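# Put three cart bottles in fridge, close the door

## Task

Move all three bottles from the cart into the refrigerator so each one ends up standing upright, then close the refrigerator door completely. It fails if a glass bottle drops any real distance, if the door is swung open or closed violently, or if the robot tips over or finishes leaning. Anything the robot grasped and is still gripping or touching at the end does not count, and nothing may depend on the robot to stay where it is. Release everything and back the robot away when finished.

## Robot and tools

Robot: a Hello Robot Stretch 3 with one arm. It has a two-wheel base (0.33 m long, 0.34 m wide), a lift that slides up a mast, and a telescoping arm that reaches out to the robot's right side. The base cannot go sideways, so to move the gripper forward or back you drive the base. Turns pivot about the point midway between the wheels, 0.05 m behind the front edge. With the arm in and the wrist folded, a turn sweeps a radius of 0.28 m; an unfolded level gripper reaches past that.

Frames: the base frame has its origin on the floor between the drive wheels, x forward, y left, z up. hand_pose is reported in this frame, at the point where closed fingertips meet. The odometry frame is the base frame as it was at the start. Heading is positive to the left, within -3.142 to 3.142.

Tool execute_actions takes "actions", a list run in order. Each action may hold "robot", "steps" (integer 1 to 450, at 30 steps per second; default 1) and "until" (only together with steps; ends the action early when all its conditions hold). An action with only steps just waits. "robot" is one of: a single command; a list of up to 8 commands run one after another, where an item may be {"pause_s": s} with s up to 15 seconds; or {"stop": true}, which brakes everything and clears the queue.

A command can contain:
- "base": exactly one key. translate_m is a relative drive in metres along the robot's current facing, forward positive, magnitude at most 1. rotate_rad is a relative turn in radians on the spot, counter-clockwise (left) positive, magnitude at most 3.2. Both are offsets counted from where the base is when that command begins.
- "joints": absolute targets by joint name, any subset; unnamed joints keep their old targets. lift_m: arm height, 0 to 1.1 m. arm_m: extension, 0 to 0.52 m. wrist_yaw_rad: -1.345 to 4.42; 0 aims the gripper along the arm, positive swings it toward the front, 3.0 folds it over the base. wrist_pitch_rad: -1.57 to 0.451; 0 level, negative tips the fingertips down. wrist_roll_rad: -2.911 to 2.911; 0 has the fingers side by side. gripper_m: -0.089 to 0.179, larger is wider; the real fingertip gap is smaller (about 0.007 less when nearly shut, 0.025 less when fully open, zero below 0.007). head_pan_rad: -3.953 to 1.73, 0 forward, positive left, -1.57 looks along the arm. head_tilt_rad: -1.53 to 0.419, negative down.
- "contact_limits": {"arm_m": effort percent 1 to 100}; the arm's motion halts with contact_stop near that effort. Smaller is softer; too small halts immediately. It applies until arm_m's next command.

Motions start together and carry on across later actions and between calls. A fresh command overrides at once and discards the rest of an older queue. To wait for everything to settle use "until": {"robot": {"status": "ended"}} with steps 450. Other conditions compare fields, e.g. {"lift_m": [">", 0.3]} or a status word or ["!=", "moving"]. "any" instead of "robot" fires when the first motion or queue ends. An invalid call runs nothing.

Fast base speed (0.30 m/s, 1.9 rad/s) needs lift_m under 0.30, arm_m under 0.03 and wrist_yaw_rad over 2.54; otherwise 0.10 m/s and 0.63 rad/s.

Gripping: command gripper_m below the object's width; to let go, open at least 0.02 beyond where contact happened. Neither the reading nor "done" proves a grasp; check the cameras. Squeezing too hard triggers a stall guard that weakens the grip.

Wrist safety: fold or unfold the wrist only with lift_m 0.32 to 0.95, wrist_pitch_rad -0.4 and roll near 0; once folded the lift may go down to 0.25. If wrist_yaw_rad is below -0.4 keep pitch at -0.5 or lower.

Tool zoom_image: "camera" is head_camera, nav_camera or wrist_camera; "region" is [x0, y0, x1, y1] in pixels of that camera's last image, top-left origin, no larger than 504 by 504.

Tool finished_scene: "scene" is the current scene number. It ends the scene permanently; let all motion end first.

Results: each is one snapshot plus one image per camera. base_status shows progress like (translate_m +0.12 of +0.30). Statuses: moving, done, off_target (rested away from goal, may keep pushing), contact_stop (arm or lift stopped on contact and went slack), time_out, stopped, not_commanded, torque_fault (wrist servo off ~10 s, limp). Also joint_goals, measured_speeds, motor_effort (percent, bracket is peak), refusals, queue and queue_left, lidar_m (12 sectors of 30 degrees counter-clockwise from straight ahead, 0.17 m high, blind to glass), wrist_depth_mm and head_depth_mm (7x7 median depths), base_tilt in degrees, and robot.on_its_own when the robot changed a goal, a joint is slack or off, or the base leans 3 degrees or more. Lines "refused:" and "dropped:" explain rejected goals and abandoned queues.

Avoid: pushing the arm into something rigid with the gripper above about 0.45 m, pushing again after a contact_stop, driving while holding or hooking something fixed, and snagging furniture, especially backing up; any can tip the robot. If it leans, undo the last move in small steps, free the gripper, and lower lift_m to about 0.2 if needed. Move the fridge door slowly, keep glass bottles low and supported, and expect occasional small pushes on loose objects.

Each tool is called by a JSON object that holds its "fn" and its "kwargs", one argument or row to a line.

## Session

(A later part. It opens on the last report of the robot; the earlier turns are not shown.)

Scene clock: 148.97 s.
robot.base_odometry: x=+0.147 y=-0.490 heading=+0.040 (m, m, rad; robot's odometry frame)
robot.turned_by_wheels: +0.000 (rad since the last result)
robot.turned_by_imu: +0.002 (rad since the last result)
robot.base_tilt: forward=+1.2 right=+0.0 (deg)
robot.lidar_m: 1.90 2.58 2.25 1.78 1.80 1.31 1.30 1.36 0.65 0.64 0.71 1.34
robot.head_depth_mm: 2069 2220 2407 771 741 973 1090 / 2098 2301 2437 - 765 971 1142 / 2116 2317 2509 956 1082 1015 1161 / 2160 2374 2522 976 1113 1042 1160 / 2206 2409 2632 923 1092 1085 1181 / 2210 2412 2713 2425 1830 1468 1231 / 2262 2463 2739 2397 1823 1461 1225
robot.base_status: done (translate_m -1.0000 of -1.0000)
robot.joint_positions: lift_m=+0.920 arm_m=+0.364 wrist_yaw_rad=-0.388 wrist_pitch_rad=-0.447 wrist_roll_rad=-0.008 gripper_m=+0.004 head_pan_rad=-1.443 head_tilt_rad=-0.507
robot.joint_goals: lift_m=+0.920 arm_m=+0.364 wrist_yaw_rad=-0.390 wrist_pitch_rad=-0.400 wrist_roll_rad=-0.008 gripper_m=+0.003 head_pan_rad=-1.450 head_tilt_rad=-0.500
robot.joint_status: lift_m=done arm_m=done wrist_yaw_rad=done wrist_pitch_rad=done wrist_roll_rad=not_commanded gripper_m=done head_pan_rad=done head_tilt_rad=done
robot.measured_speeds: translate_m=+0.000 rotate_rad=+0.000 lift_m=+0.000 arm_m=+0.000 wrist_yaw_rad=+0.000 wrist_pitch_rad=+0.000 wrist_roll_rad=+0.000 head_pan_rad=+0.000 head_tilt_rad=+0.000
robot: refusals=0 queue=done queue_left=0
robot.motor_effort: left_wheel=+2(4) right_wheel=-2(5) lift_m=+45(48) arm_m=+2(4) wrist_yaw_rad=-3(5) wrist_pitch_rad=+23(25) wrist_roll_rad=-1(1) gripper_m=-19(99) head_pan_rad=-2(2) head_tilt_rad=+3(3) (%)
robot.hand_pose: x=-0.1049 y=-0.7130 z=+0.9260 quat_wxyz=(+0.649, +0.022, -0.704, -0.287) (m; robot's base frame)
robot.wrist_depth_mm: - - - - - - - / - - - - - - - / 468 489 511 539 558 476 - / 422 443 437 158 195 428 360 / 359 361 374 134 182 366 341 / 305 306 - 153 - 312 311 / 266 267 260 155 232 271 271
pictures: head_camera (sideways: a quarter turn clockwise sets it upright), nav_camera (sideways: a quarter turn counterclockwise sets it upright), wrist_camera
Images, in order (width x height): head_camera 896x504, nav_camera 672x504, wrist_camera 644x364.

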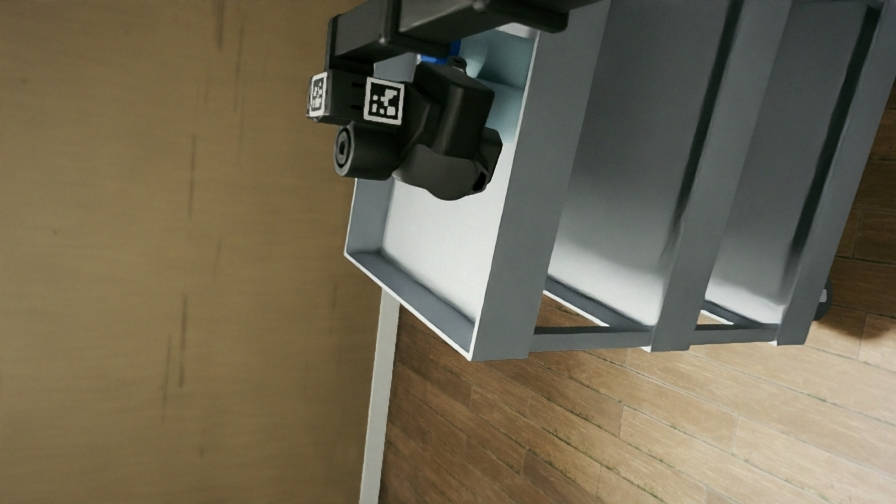

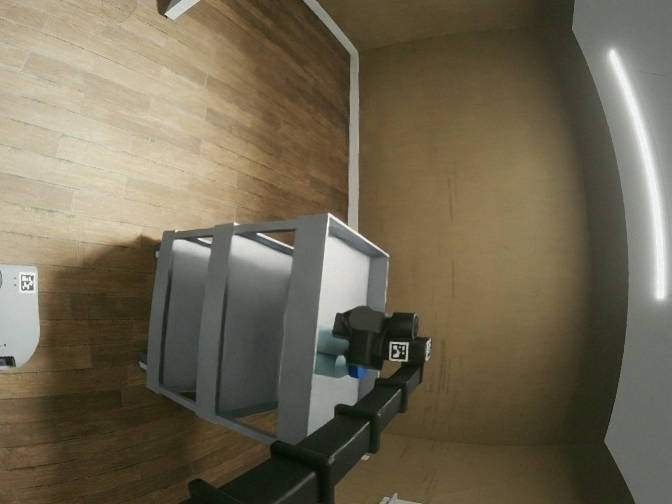

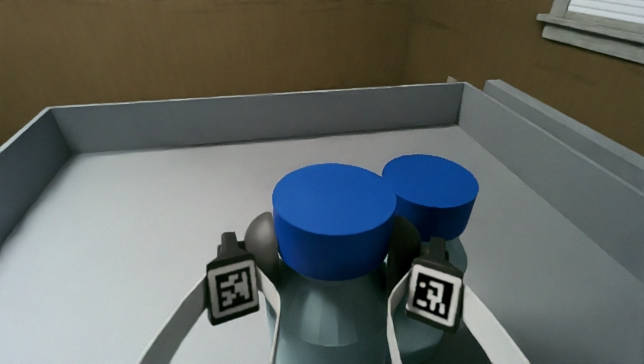

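{"fn": "execute_actions", "kwargs": {
  "actions": [
    {"robot":[{"joints":{"lift_m":1.0}},{"base":{"translate_m":0.29},"joints":{"lift_m":1.06,"arm_m":0.0,"wrist_yaw_rad":-0.1}},{"base":{"translate_m":1}},{"base":{"rotate_rad":1.45}},{"joints":{"arm_m":0.49}}],"steps":450,"until":{"robot":{"status":"ended"}}},
    {"steps":450,"until":{"robot":{"status":"ended"}}}
  ]
}}

Scene clock: 180.30 s.
robot.base_odometry: x=+1.436 y=-0.439 heading=+1.490 (m, m, rad; robot's odometry frame)
robot.turned_by_wheels: +1.450 (rad since the last result)
robot.turned_by_imu: +1.479 (rad since the last result)
robot.base_tilt: forward=+1.1 right=+0.0 (deg)
robot.lidar_m: 2.15 1.95 2.74 2.57 1.29 1.42 0.49 0.50 0.64 0.62 1.20 1.53
robot.head_depth_mm: 826 939 938 787 1131 987 1118 / 839 - 981 817 1160 986 1140 / 830 932 963 810 1142 1002 1128 / 491 548 616 726 1063 967 1128 / 492 549 609 688 785 919 1158 / 966 1057 1176 1317 1497 1465 1230 / 971 1067 1177 1316 1501 1465 1221
robot.base_status: done (rotate_rad +1.4499 of +1.4500)
robot.joint_positions: lift_m=+1.060 arm_m=+0.490 wrist_yaw_rad=-0.102 wrist_pitch_rad=-0.448 wrist_roll_rad=-0.008 gripper_m=+0.004 head_pan_rad=-1.443 head_tilt_rad=-0.507
robot.joint_goals: lift_m=+1.060 arm_m=+0.490 wrist_yaw_rad=-0.100 wrist_pitch_rad=-0.400 wrist_roll_rad=-0.008 gripper_m=+0.003 head_pan_rad=-1.450 head_tilt_rad=-0.500
robot.joint_status: lift_m=done arm_m=done wrist_yaw_rad=done wrist_pitch_rad=done wrist_roll_rad=not_commanded gripper_m=done head_pan_rad=done head_tilt_rad=done
robot.measured_speeds: translate_m=+0.000 rotate_rad=+0.000 lift_m=+0.000 arm_m=+0.000 wrist_yaw_rad=+0.000 wrist_pitch_rad=+0.000 wrist_roll_rad=+0.000 head_pan_rad=+0.000 head_tilt_rad=+0.000
robot: refusals=0 queue=done queue_left=0
robot.motor_effort: left_wheel=-2(7) right_wheel=+2(5) lift_m=+45(48) arm_m=+4(7) wrist_yaw_rad=+0(4) wrist_pitch_rad=+24(24) wrist_roll_rad=-1(1) gripper_m=-20(21) head_pan_rad=-2(3) head_tilt_rad=+3(3) (%)
robot.hand_pose: x=-0.0439 y=-0.8540 z=+1.0657 quat_wxyz=(+0.683, +0.123, -0.694, -0.192) (m; robot's base frame)
robot.wrist_depth_mm: 199 273 288 301 314 328 335 / 195 293 311 328 339 355 360 / 190 293 339 356 375 396 371 / 185 283 374 158 414 434 371 / 181 274 389 134 367 379 174 / 178 265 - 153 - 198 153 / 173 237 269 155 271 183 172
pictures: head_camera (sideways: a quarter turn clockwise sets it upright), nav_camera (sideways: a quarter turn counterclockwise sets it upright), wrist_camera
Images, in order (width x height): head_camera 896x504, nav_camera 672x504, wrist_camera 644x364.

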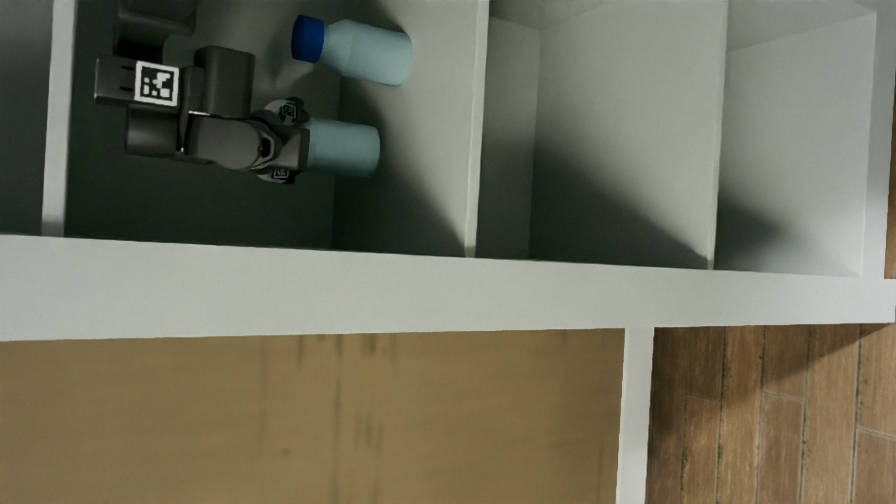

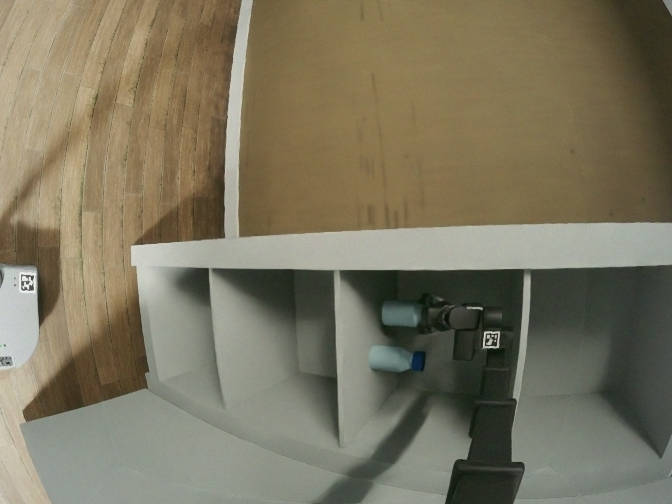

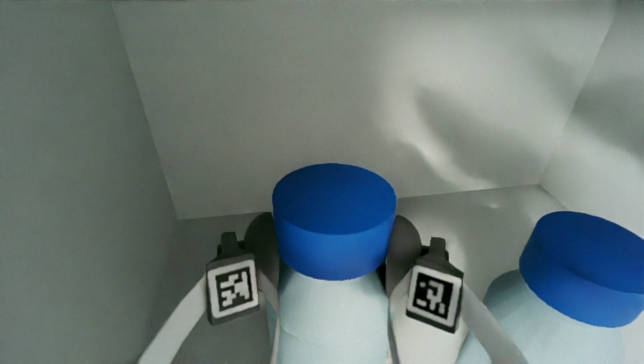

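{"fn": "execute_actions", "kwargs": {
  "actions": [
    {"robot":[{"joints":{"lift_m":1.022}},{"joints":{"gripper_m":0.1}},{"joints":{"arm_m":0}},{"base":{"rotate_rad":-1.45},"joints":{"lift_m":0.89}},{"base":{"translate_m":-0.358}},{"base":{"translate_m":-1},"joints":{"arm_m":0.31,"wrist_yaw_rad":-0.39}}],"steps":450,"until":{"robot":{"status":"ended"}}},
    {"steps":450,"until":{"robot":{"status":"ended"}}}
  ]
}}

Scene clock: 217.07 s.
robot.base_odometry: x=+0.079 y=-0.493 heading=+0.040 (m, m, rad; robot's odometry frame)
robot.turned_by_wheels: -1.450 (rad since the last result)
robot.turned_by_imu: -1.465 (rad since the last result)
robot.base_tilt: forward=+1.1 right=+0.1 (deg)
robot.lidar_m: 1.94 2.65 1.81 1.80 1.67 1.24 1.23 1.29 0.64 0.63 0.70 1.40
robot.head_depth_mm: 2066 2245 2509 - 717 970 1063 / 2109 2271 2508 - 1092 967 1113 / 2144 2303 2473 1035 1112 994 1161 / 2162 2387 2534 972 1085 1015 1160 / 2224 2385 2609 956 1107 1208 1186 / 2217 2425 2699 2191 1705 1400 1213 / 2243 2470 2749 2417 1827 1467 1228
robot.base_status: done (translate_m -1.0000 of -1.0000)
robot.joint_positions: lift_m=+0.890 arm_m=+0.310 wrist_yaw_rad=-0.388 wrist_pitch_rad=-0.415 wrist_roll_rad=-0.008 gripper_m=+0.100 head_pan_rad=-1.443 head_tilt_rad=-0.507
robot.joint_goals: lift_m=+0.890 arm_m=+0.310 wrist_yaw_rad=-0.390 wrist_pitch_rad=-0.400 wrist_roll_rad=-0.008 gripper_m=+0.100 head_pan_rad=-1.450 head_tilt_rad=-0.500
robot.joint_status: lift_m=done arm_m=done wrist_yaw_rad=done wrist_pitch_rad=done wrist_roll_rad=not_commanded gripper_m=done head_pan_rad=done head_tilt_rad=done
robot.measured_speeds: translate_m=+0.000 rotate_rad=+0.000 lift_m=+0.000 arm_m=+0.000 wrist_yaw_rad=+0.000 wrist_pitch_rad=+0.000 wrist_roll_rad=+0.000 head_pan_rad=+0.000 head_tilt_rad=+0.000
robot: refusals=0 queue=done queue_left=0
robot.motor_effort: left_wheel=+2(6) right_wheel=-1(4) lift_m=+28(44) arm_m=+4(5) wrist_yaw_rad=-3(4) wrist_pitch_rad=+7(24) wrist_roll_rad=-1(1) gripper_m=+1(86) head_pan_rad=-3(2) head_tilt_rad=+3(3) (%)
robot.hand_pose: x=-0.1066 y=-0.6627 z=+0.9035 quat_wxyz=(+0.654, +0.011, -0.704, -0.277) (m; robot's base frame)
robot.wrist_depth_mm: - - - - - - - / - - - 568 565 - - / 494 507 501 486 515 410 - / 412 412 403 219 419 364 303 / 335 339 226 219 340 334 280 / 285 285 259 246 287 294 272 / 246 246 246 247 248 174 188
pictures: head_camera (sideways: a quarter turn clockwise sets it upright), nav_camera (sideways: a quarter turn counterclockwise sets it upright), wrist_camera
Images, in order (width x height): head_camera 896x504, nav_camera 672x504, wrist_camera 644x364.

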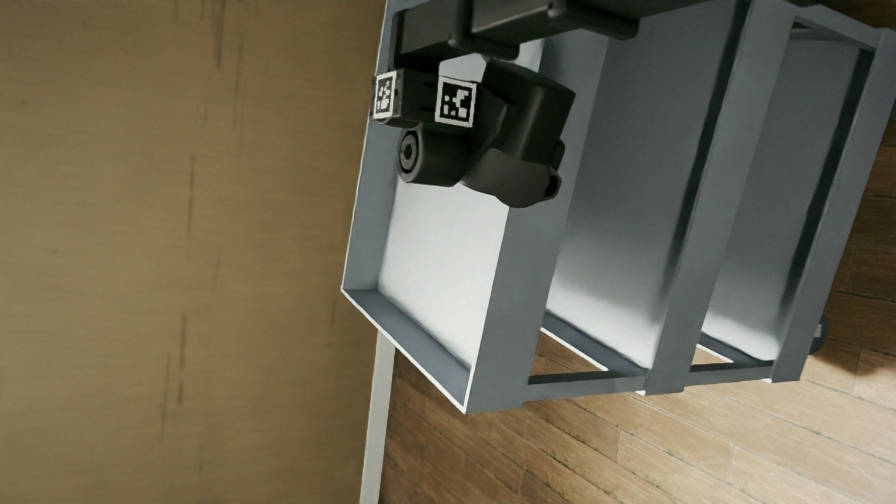

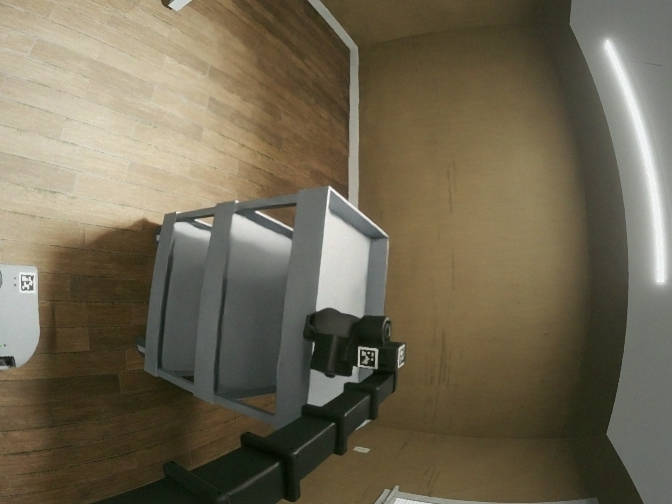

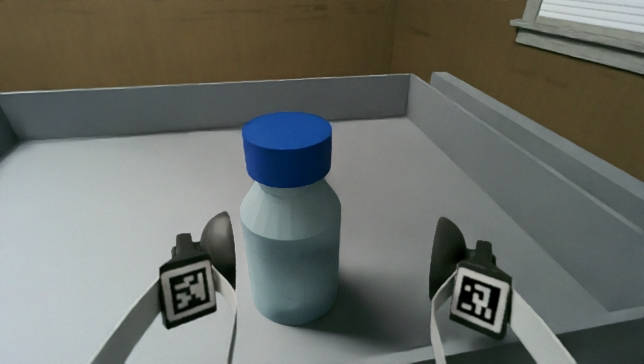

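{"fn": "execute_actions", "kwargs": {
  "actions": [
    {"robot":[{"joints":{"arm_m":0.385}},{"joints":{"gripper_m":0}},{"joints":{"lift_m":1.0}},{"base":{"translate_m":0.358},"joints":{"lift_m":1.06,"arm_m":0.0,"wrist_yaw_rad":-0.1}},{"base":{"translate_m":1}},{"base":{"rotate_rad":1.45}},{"joints":{"arm_m":0.385}}],"steps":450,"until":{"robot":{"status":"ended"}}},
    {"steps":450,"until":{"robot":{"status":"ended"}}}
  ]
}}

Scene clock: 250.17 s.
robot.base_odometry: x=+1.436 y=-0.439 heading=+1.490 (m, m, rad; robot's odometry frame)
robot.turned_by_wheels: +1.450 (rad since the last result)
robot.turned_by_imu: +1.480 (rad since the last result)
robot.base_tilt: forward=+1.2 right=+0.0 (deg)
robot.lidar_m: 2.15 1.95 2.75 2.56 1.29 1.42 0.49 0.50 0.64 0.62 1.19 1.53
robot.head_depth_mm: 828 - 803 785 1138 989 1114 / 835 - 978 780 1154 984 1137 / 828 934 982 774 1149 1000 1127 / 492 548 611 723 1062 967 1129 / 493 549 611 687 788 917 1157 / 969 1061 1176 1313 1485 1474 1232 / 970 1066 1183 1320 1493 1470 1221
robot.base_status: done (rotate_rad +1.4499 of +1.4500)
robot.joint_positions: lift_m=+1.060 arm_m=+0.385 wrist_yaw_rad=-0.102 wrist_pitch_rad=-0.450 wrist_roll_rad=-0.008 gripper_m=+0.004 head_pan_rad=-1.443 head_tilt_rad=-0.507
robot.joint_goals: lift_m=+1.060 arm_m=+0.385 wrist_yaw_rad=-0.100 wrist_pitch_rad=-0.400 wrist_roll_rad=-0.008 gripper_m=+0.003 head_pan_rad=-1.450 head_tilt_rad=-0.500
robot.joint_status: lift_m=done arm_m=done wrist_yaw_rad=done wrist_pitch_rad=done wrist_roll_rad=not_commanded gripper_m=done head_pan_rad=done head_tilt_rad=done
robot.measured_speeds: translate_m=+0.000 rotate_rad=+0.000 lift_m=+0.000 arm_m=+0.000 wrist_yaw_rad=+0.000 wrist_pitch_rad=+0.000 wrist_roll_rad=+0.000 head_pan_rad=+0.000 head_tilt_rad=+0.000
robot: refusals=0 queue=done queue_left=0
robot.motor_effort: left_wheel=-2(7) right_wheel=+2(5) lift_m=+46(47) arm_m=+5(2) wrist_yaw_rad=+1(4) wrist_pitch_rad=+24(26) wrist_roll_rad=-1(1) gripper_m=-21(99) head_pan_rad=-2(3) head_tilt_rad=+3(2) (%)
robot.hand_pose: x=-0.0439 y=-0.7488 z=+1.0653 quat_wxyz=(+0.683, +0.123, -0.694, -0.192) (m; robot's base frame)
robot.wrist_depth_mm: 180 288 379 394 413 431 369 / 176 278 415 429 457 469 374 / 171 266 450 453 502 451 374 / 168 259 448 158 434 255 385 / 163 248 385 133 269 273 366 / 160 239 - 149 163 313 322 / 157 214 269 153 268 280 280
pictures: head_camera (sideways: a quarter turn clockwise sets it upright), nav_camera (sideways: a quarter turn counterclockwise sets it upright), wrist_camera
Images, in order (width x height): head_camera 896x504, nav_camera 672x504, wrist_camera 644x364.

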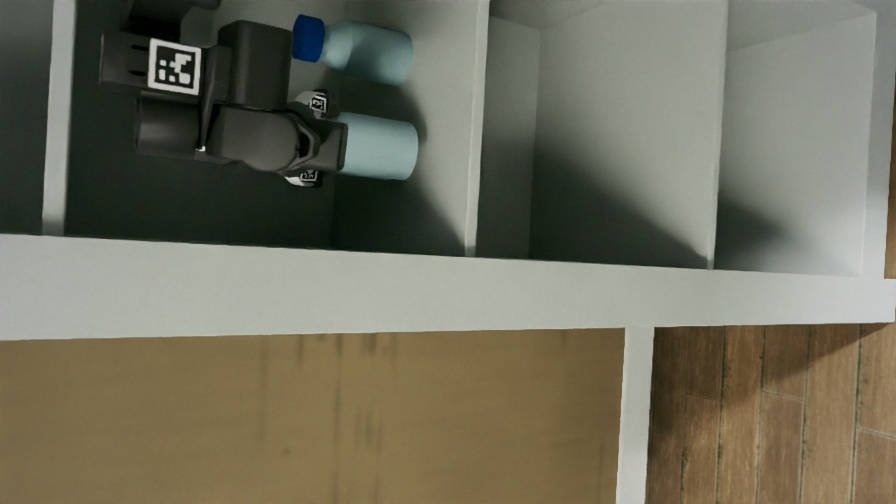

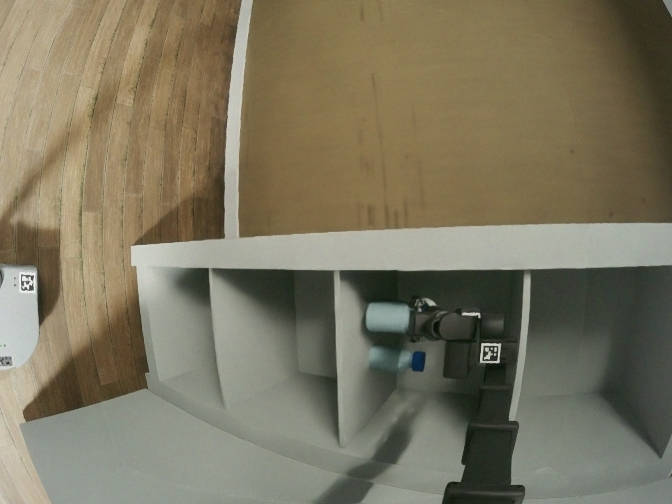

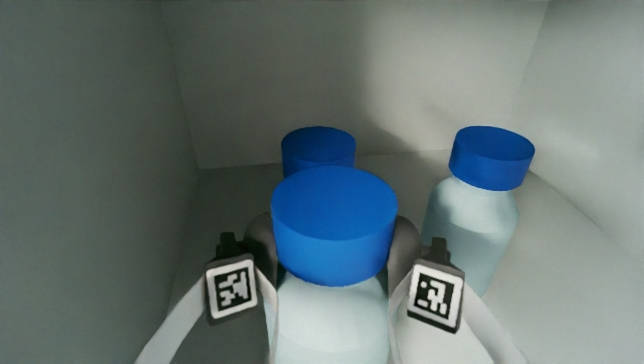

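{"fn": "execute_actions", "kwargs": {
  "actions": [
    {"robot":[{"joints":{"lift_m":1.022}},{"joints":{"gripper_m":0.1}},{"joints":{"arm_m":0}},{"base":{"rotate_rad":-0.68},"joints":{"wrist_yaw_rad":1.5,"gripper_m":0,"head_tilt_rad":-0.9}},{"base":{"translate_m":-0.8},"joints":{"lift_m":0.4}},{"base":{"rotate_rad":0.68},"joints":{"wrist_yaw_rad":0}}],"steps":450,"until":{"robot":{"status":"ended"}}},
    {"steps":450,"until":{"robot":{"status":"ended"}}}
  ]
}}

Scene clock: 281.33 s.
robot.base_odometry: x=+0.884 y=-1.018 heading=+1.490 (m, m, rad; robot's odometry frame)
robot.turned_by_wheels: +0.000 (rad since the last result)
robot.turned_by_imu: +0.000 (rad since the last result)
robot.base_tilt: forward=+1.1 right=+0.1 (deg)
robot.lidar_m: 2.32 2.32 2.15 0.74 0.61 0.71 2.04 2.07 1.87 0.53 1.31 2.24
robot.head_depth_mm: 1524 1767 1910 1618 1397 1234 1108 / 1527 1772 1912 1618 1393 1224 1108 / 1478 1740 1835 1596 1379 1229 - / 463 601 1743 1516 1356 1245 - / 457 554 1588 1498 1345 1215 1093 / 1442 1451 1659 1565 1363 1211 1088 / 1418 1426 1611 1560 1356 1203 1074
robot.base_status: done (rotate_rad +0.6799 of +0.6800)
robot.joint_positions: lift_m=+0.400 arm_m=+0.000 wrist_yaw_rad=+0.003 wrist_pitch_rad=-0.416 wrist_roll_rad=-0.008 gripper_m=+0.000 head_pan_rad=-1.443 head_tilt_rad=-0.889
robot.joint_goals: lift_m=+0.400 arm_m=+0.000 wrist_yaw_rad=+0.000 wrist_pitch_rad=-0.400 wrist_roll_rad=-0.008 gripper_m=+0.000 head_pan_rad=-1.450 head_tilt_rad=-0.900
robot.joint_status: lift_m=done arm_m=done wrist_yaw_rad=done wrist_pitch_rad=done wrist_roll_rad=not_commanded gripper_m=done head_pan_rad=done head_tilt_rad=done
robot.measured_speeds: translate_m=+0.000 rotate_rad=+0.000 lift_m=+0.000 arm_m=+0.000 wrist_yaw_rad=+0.000 wrist_pitch_rad=+0.000 wrist_roll_rad=+0.000 head_pan_rad=+0.000 head_tilt_rad=+0.000
robot: refusals=0 queue=done queue_left=0
robot.motor_effort: left_wheel=-2(6) right_wheel=+2(5) lift_m=+29(48) arm_m=-4(3) wrist_yaw_rad=-4(4) wrist_pitch_rad=+7(25) wrist_roll_rad=-1(1) gripper_m=-2(91) head_pan_rad=-2(2) head_tilt_rad=-5(28) (%)
robot.hand_pose: x=-0.0209 y=-0.3699 z=+0.4135 quat_wxyz=(+0.695, +0.148, -0.689, -0.145) (m; robot's base frame)
robot.wrist_depth_mm: 870 262 298 - - - - / 944 - 291 - - - - / - 994 312 - - - - / 960 952 339 949 978 960 - / 778 783 372 845 774 786 782 / 652 657 415 - 683 672 676 / 574 572 548 575 560 584 576
pictures: head_camera (sideways: a quarter turn clockwise sets it upright), nav_camera (sideways: a quarter turn counterclockwise sets it upright), wrist_camera
Images, in order (width x height): head_camera 896x504, nav_camera 672x504, wrist_camera 644x364.

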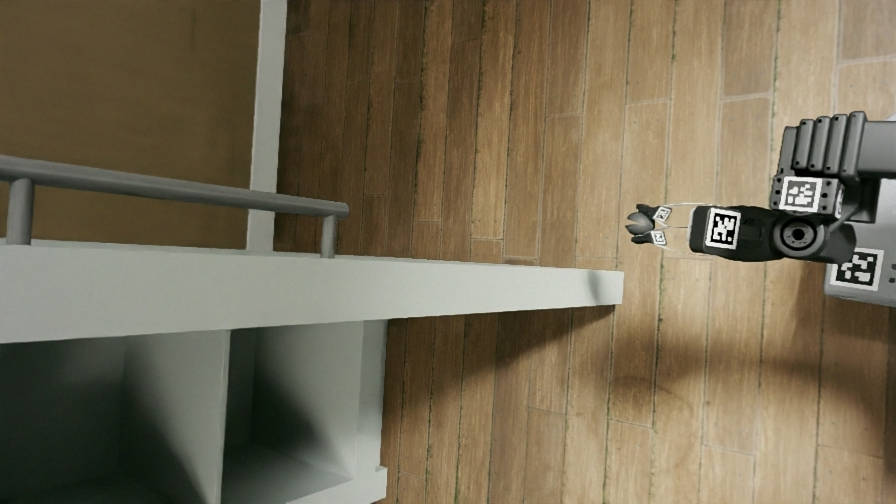

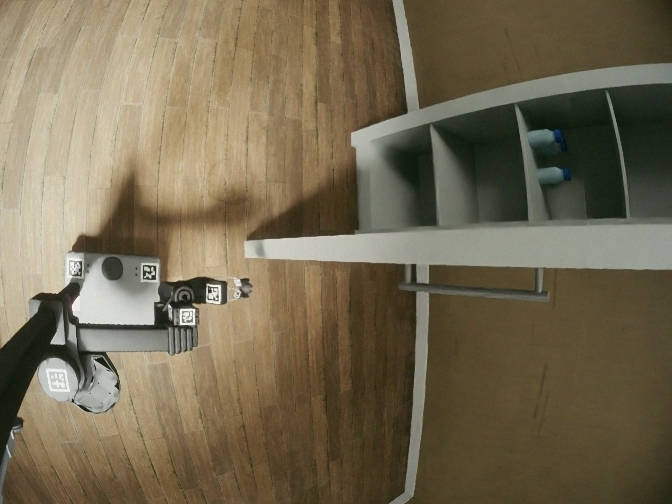

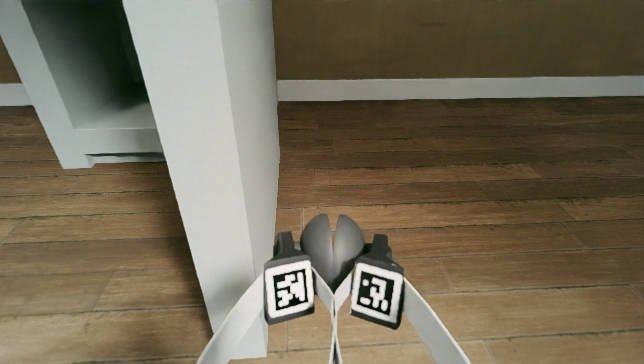

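{"fn": "execute_actions", "kwargs": {
  "actions": [
    {"robot":[{"joints":{"arm_m":0.28,"wrist_yaw_rad":0.15}},{"base":{"translate_m":0.42}}],"steps":450,"until":{"robot":{"status":"ended"}}}
  ]
}}

Scene clock: 292.87 s.
robot.base_odometry: x=+0.918 y=-0.599 heading=+1.490 (m, m, rad; robot's odometry frame)
robot.turned_by_wheels: +0.000 (rad since the last result)
robot.turned_by_imu: +0.005 (rad since the last result)
robot.base_tilt: forward=+1.1 right=+0.1 (deg)
robot.lidar_m: 2.30 1.91 2.20 2.07 0.87 0.79 2.46 2.50 1.81 1.01 1.01 2.20
robot.head_depth_mm: 913 1078 1861 1616 1405 1232 1115 / 904 1060 1294 1581 1399 1229 1100 / 899 1053 1280 1544 1333 1223 1120 / 889 1047 1261 1530 1372 1220 1126 / 878 1028 1239 1516 1374 1216 1088 / 929 1735 1835 1573 1363 1203 1084 / 1526 1780 1846 1556 1361 1211 1079
robot.base_status: done (translate_m +0.4200 of +0.4200)
robot.joint_positions: lift_m=+0.400 arm_m=+0.280 wrist_yaw_rad=+0.147 wrist_pitch_rad=-0.420 wrist_roll_rad=-0.008 gripper_m=+0.000 head_pan_rad=-1.443 head_tilt_rad=-0.889
robot.joint_goals: lift_m=+0.400 arm_m=+0.280 wrist_yaw_rad=+0.150 wrist_pitch_rad=-0.400 wrist_roll_rad=-0.008 gripper_m=+0.000 head_pan_rad=-1.450 head_tilt_rad=-0.900
robot.joint_status: lift_m=done arm_m=done wrist_yaw_rad=done wrist_pitch_rad=done wrist_roll_rad=not_commanded gripper_m=done head_pan_rad=done head_tilt_rad=done
robot.measured_speeds: translate_m=+0.000 rotate_rad=+0.000 lift_m=+0.000 arm_m=+0.000 wrist_yaw_rad=+0.000 wrist_pitch_rad=+0.000 wrist_roll_rad=+0.000 head_pan_rad=+0.000 head_tilt_rad=+0.000
robot: refusals=0 queue=done queue_left=0
robot.motor_effort: left_wheel=-2(15) right_wheel=+1(24) lift_m=+28(27) arm_m=+5(6) wrist_yaw_rad=+3(20) wrist_pitch_rad=+10(10) wrist_roll_rad=-1(1) gripper_m=-2(4) head_pan_rad=-2(2) head_tilt_rad=-5(5) (%)
robot.hand_pose: x=+0.0114 y=-0.6464 z=+0.4125 quat_wxyz=(+0.703, +0.198, -0.676, -0.096) (m; robot's base frame)
robot.wrist_depth_mm: - 456 448 452 458 470 - / - - 486 496 503 509 - / - - 535 543 545 552 - / 954 947 578 588 600 622 975 / 772 769 651 645 664 766 780 / 652 662 657 - 673 658 659 / 571 568 570 574 563 571 568
pictures: head_camera (sideways: a quarter turn clockwise sets it upright), nav_camera (sideways: a quarter turn counterclockwise sets it upright), wrist_camera
Images, in order (width x height): head_camera 896x504, nav_camera 672x504, wrist_camera 644x364.

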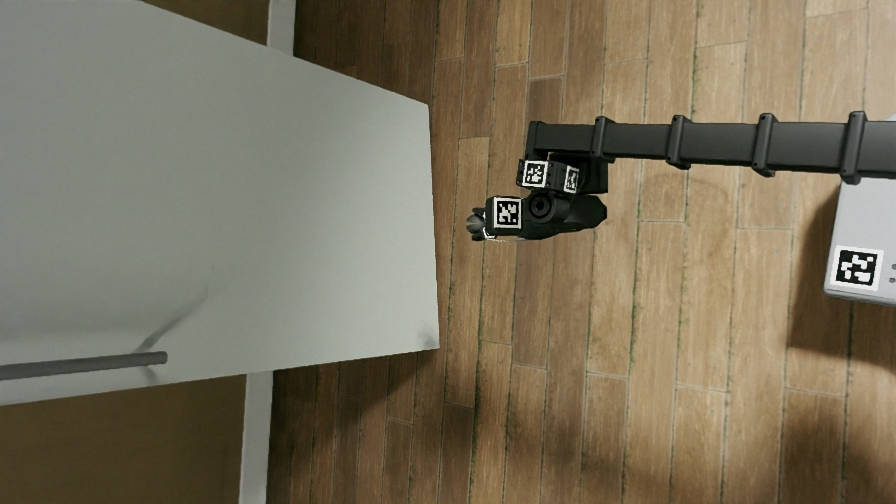

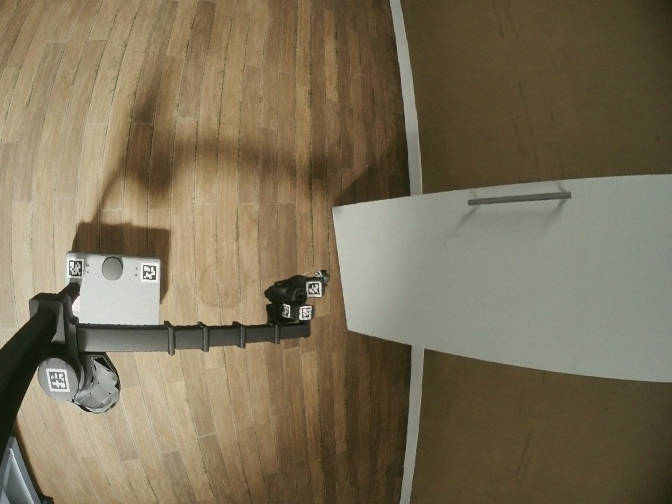

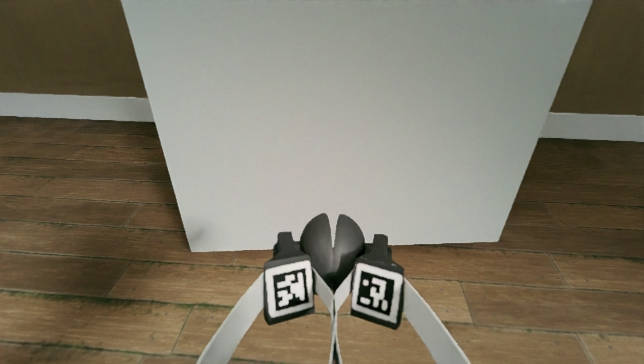

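{"fn": "execute_actions", "kwargs": {
  "actions": []
}}

Scene clock: 295.87 s.
robot.base_odometry: x=+0.918 y=-0.599 heading=+1.490 (m, m, rad; robot's odometry frame)
robot.turned_by_wheels: +0.000 (rad since the last result)
robot.turned_by_imu: +0.001 (rad since the last result)
robot.base_tilt: forward=+1.0 right=+0.2 (deg)
robot.lidar_m: 2.30 1.91 2.21 2.07 0.87 0.79 2.46 2.50 1.81 1.07 1.08 2.19
robot.head_depth_mm: 923 1109 1867 1611 1404 1229 1109 / 926 1086 1313 1562 1397 1235 1102 / 930 1091 1309 1552 1338 1225 1119 / 933 1096 1321 1561 1362 1221 1122 / 940 1093 1330 1552 1375 1210 1086 / 1461 1748 1834 1575 1370 1208 1083 / 1520 1786 1824 1551 1361 1207 1077
robot.base_status: done (translate_m +0.4200 of +0.4200)
robot.joint_positions: lift_m=+0.400 arm_m=+0.280 wrist_yaw_rad=+0.147 wrist_pitch_rad=-0.420 wrist_roll_rad=-0.008 gripper_m=+0.000 head_pan_rad=-1.443 head_tilt_rad=-0.889
robot.joint_goals: lift_m=+0.400 arm_m=+0.280 wrist_yaw_rad=+0.150 wrist_pitch_rad=-0.400 wrist_roll_rad=-0.008 gripper_m=+0.000 head_pan_rad=-1.450 head_tilt_rad=-0.900
robot.joint_status: lift_m=done arm_m=done wrist_yaw_rad=done wrist_pitch_rad=done wrist_roll_rad=not_commanded gripper_m=done head_pan_rad=done head_tilt_rad=done
robot.measured_speeds: translate_m=+0.000 rotate_rad=+0.000 lift_m=+0.000 arm_m=+0.000 wrist_yaw_rad=+0.000 wrist_pitch_rad=+0.000 wrist_roll_rad=+0.000 head_pan_rad=+0.000 head_tilt_rad=+0.000
robot: refusals=0 queue=done queue_left=0
robot.motor_effort: left_wheel=-1(2) right_wheel=+1(1) lift_m=+28(28) arm_m=+4(5) wrist_yaw_rad=+2(2) wrist_pitch_rad=+10(9) wrist_roll_rad=-1(1) gripper_m=-2(2) head_pan_rad=-2(2) head_tilt_rad=-6(5) (%)
robot.hand_pose: x=+0.0114 y=-0.6464 z=+0.4125 quat_wxyz=(+0.703, +0.198, -0.676, -0.096) (m; robot's base frame)
robot.wrist_depth_mm: - - 507 500 485 477 - / - - 556 536 528 518 - / - - 605 595 583 569 - / 950 947 666 656 629 636 973 / 769 793 723 707 700 764 783 / 657 653 658 - 675 670 664 / 568 568 578 566 570 572 577
pictures: head_camera (sideways: a quarter turn clockwise sets it upright), nav_camera (sideways: a quarter turn counterclockwise sets it upright), wrist_camera
Images, in order (width x height): head_camera 896x504, nav_camera 672x504, wrist_camera 644x364.

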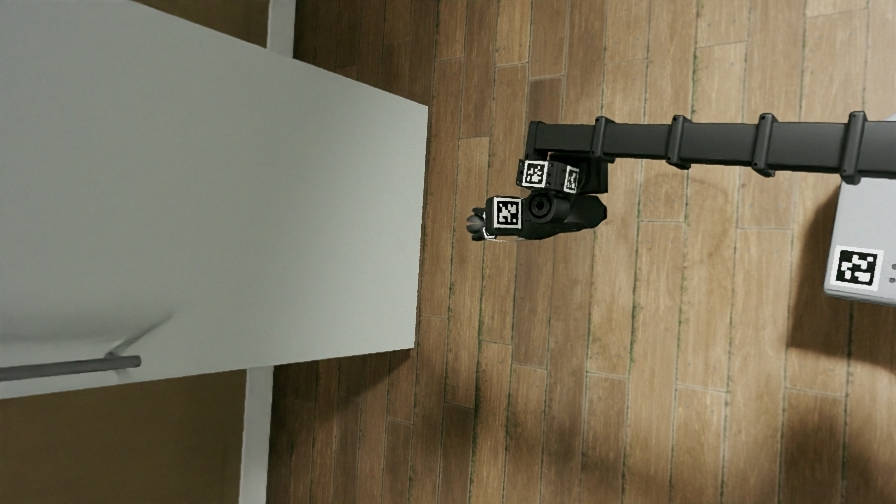

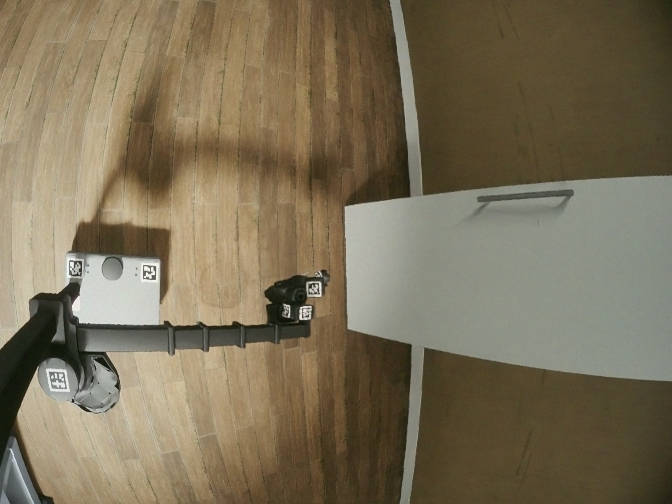

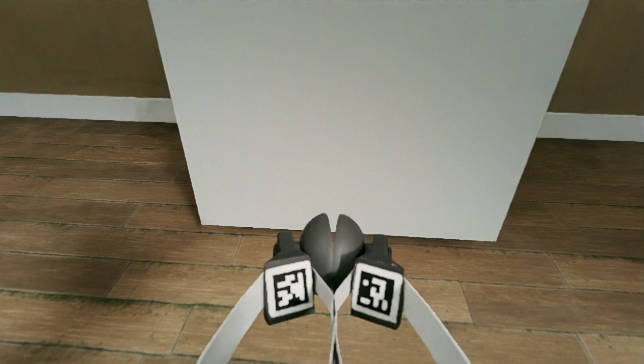

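{"fn": "finished_scene", "kwargs": {
  "scene": 2
}}

The scene is finished: the task was done.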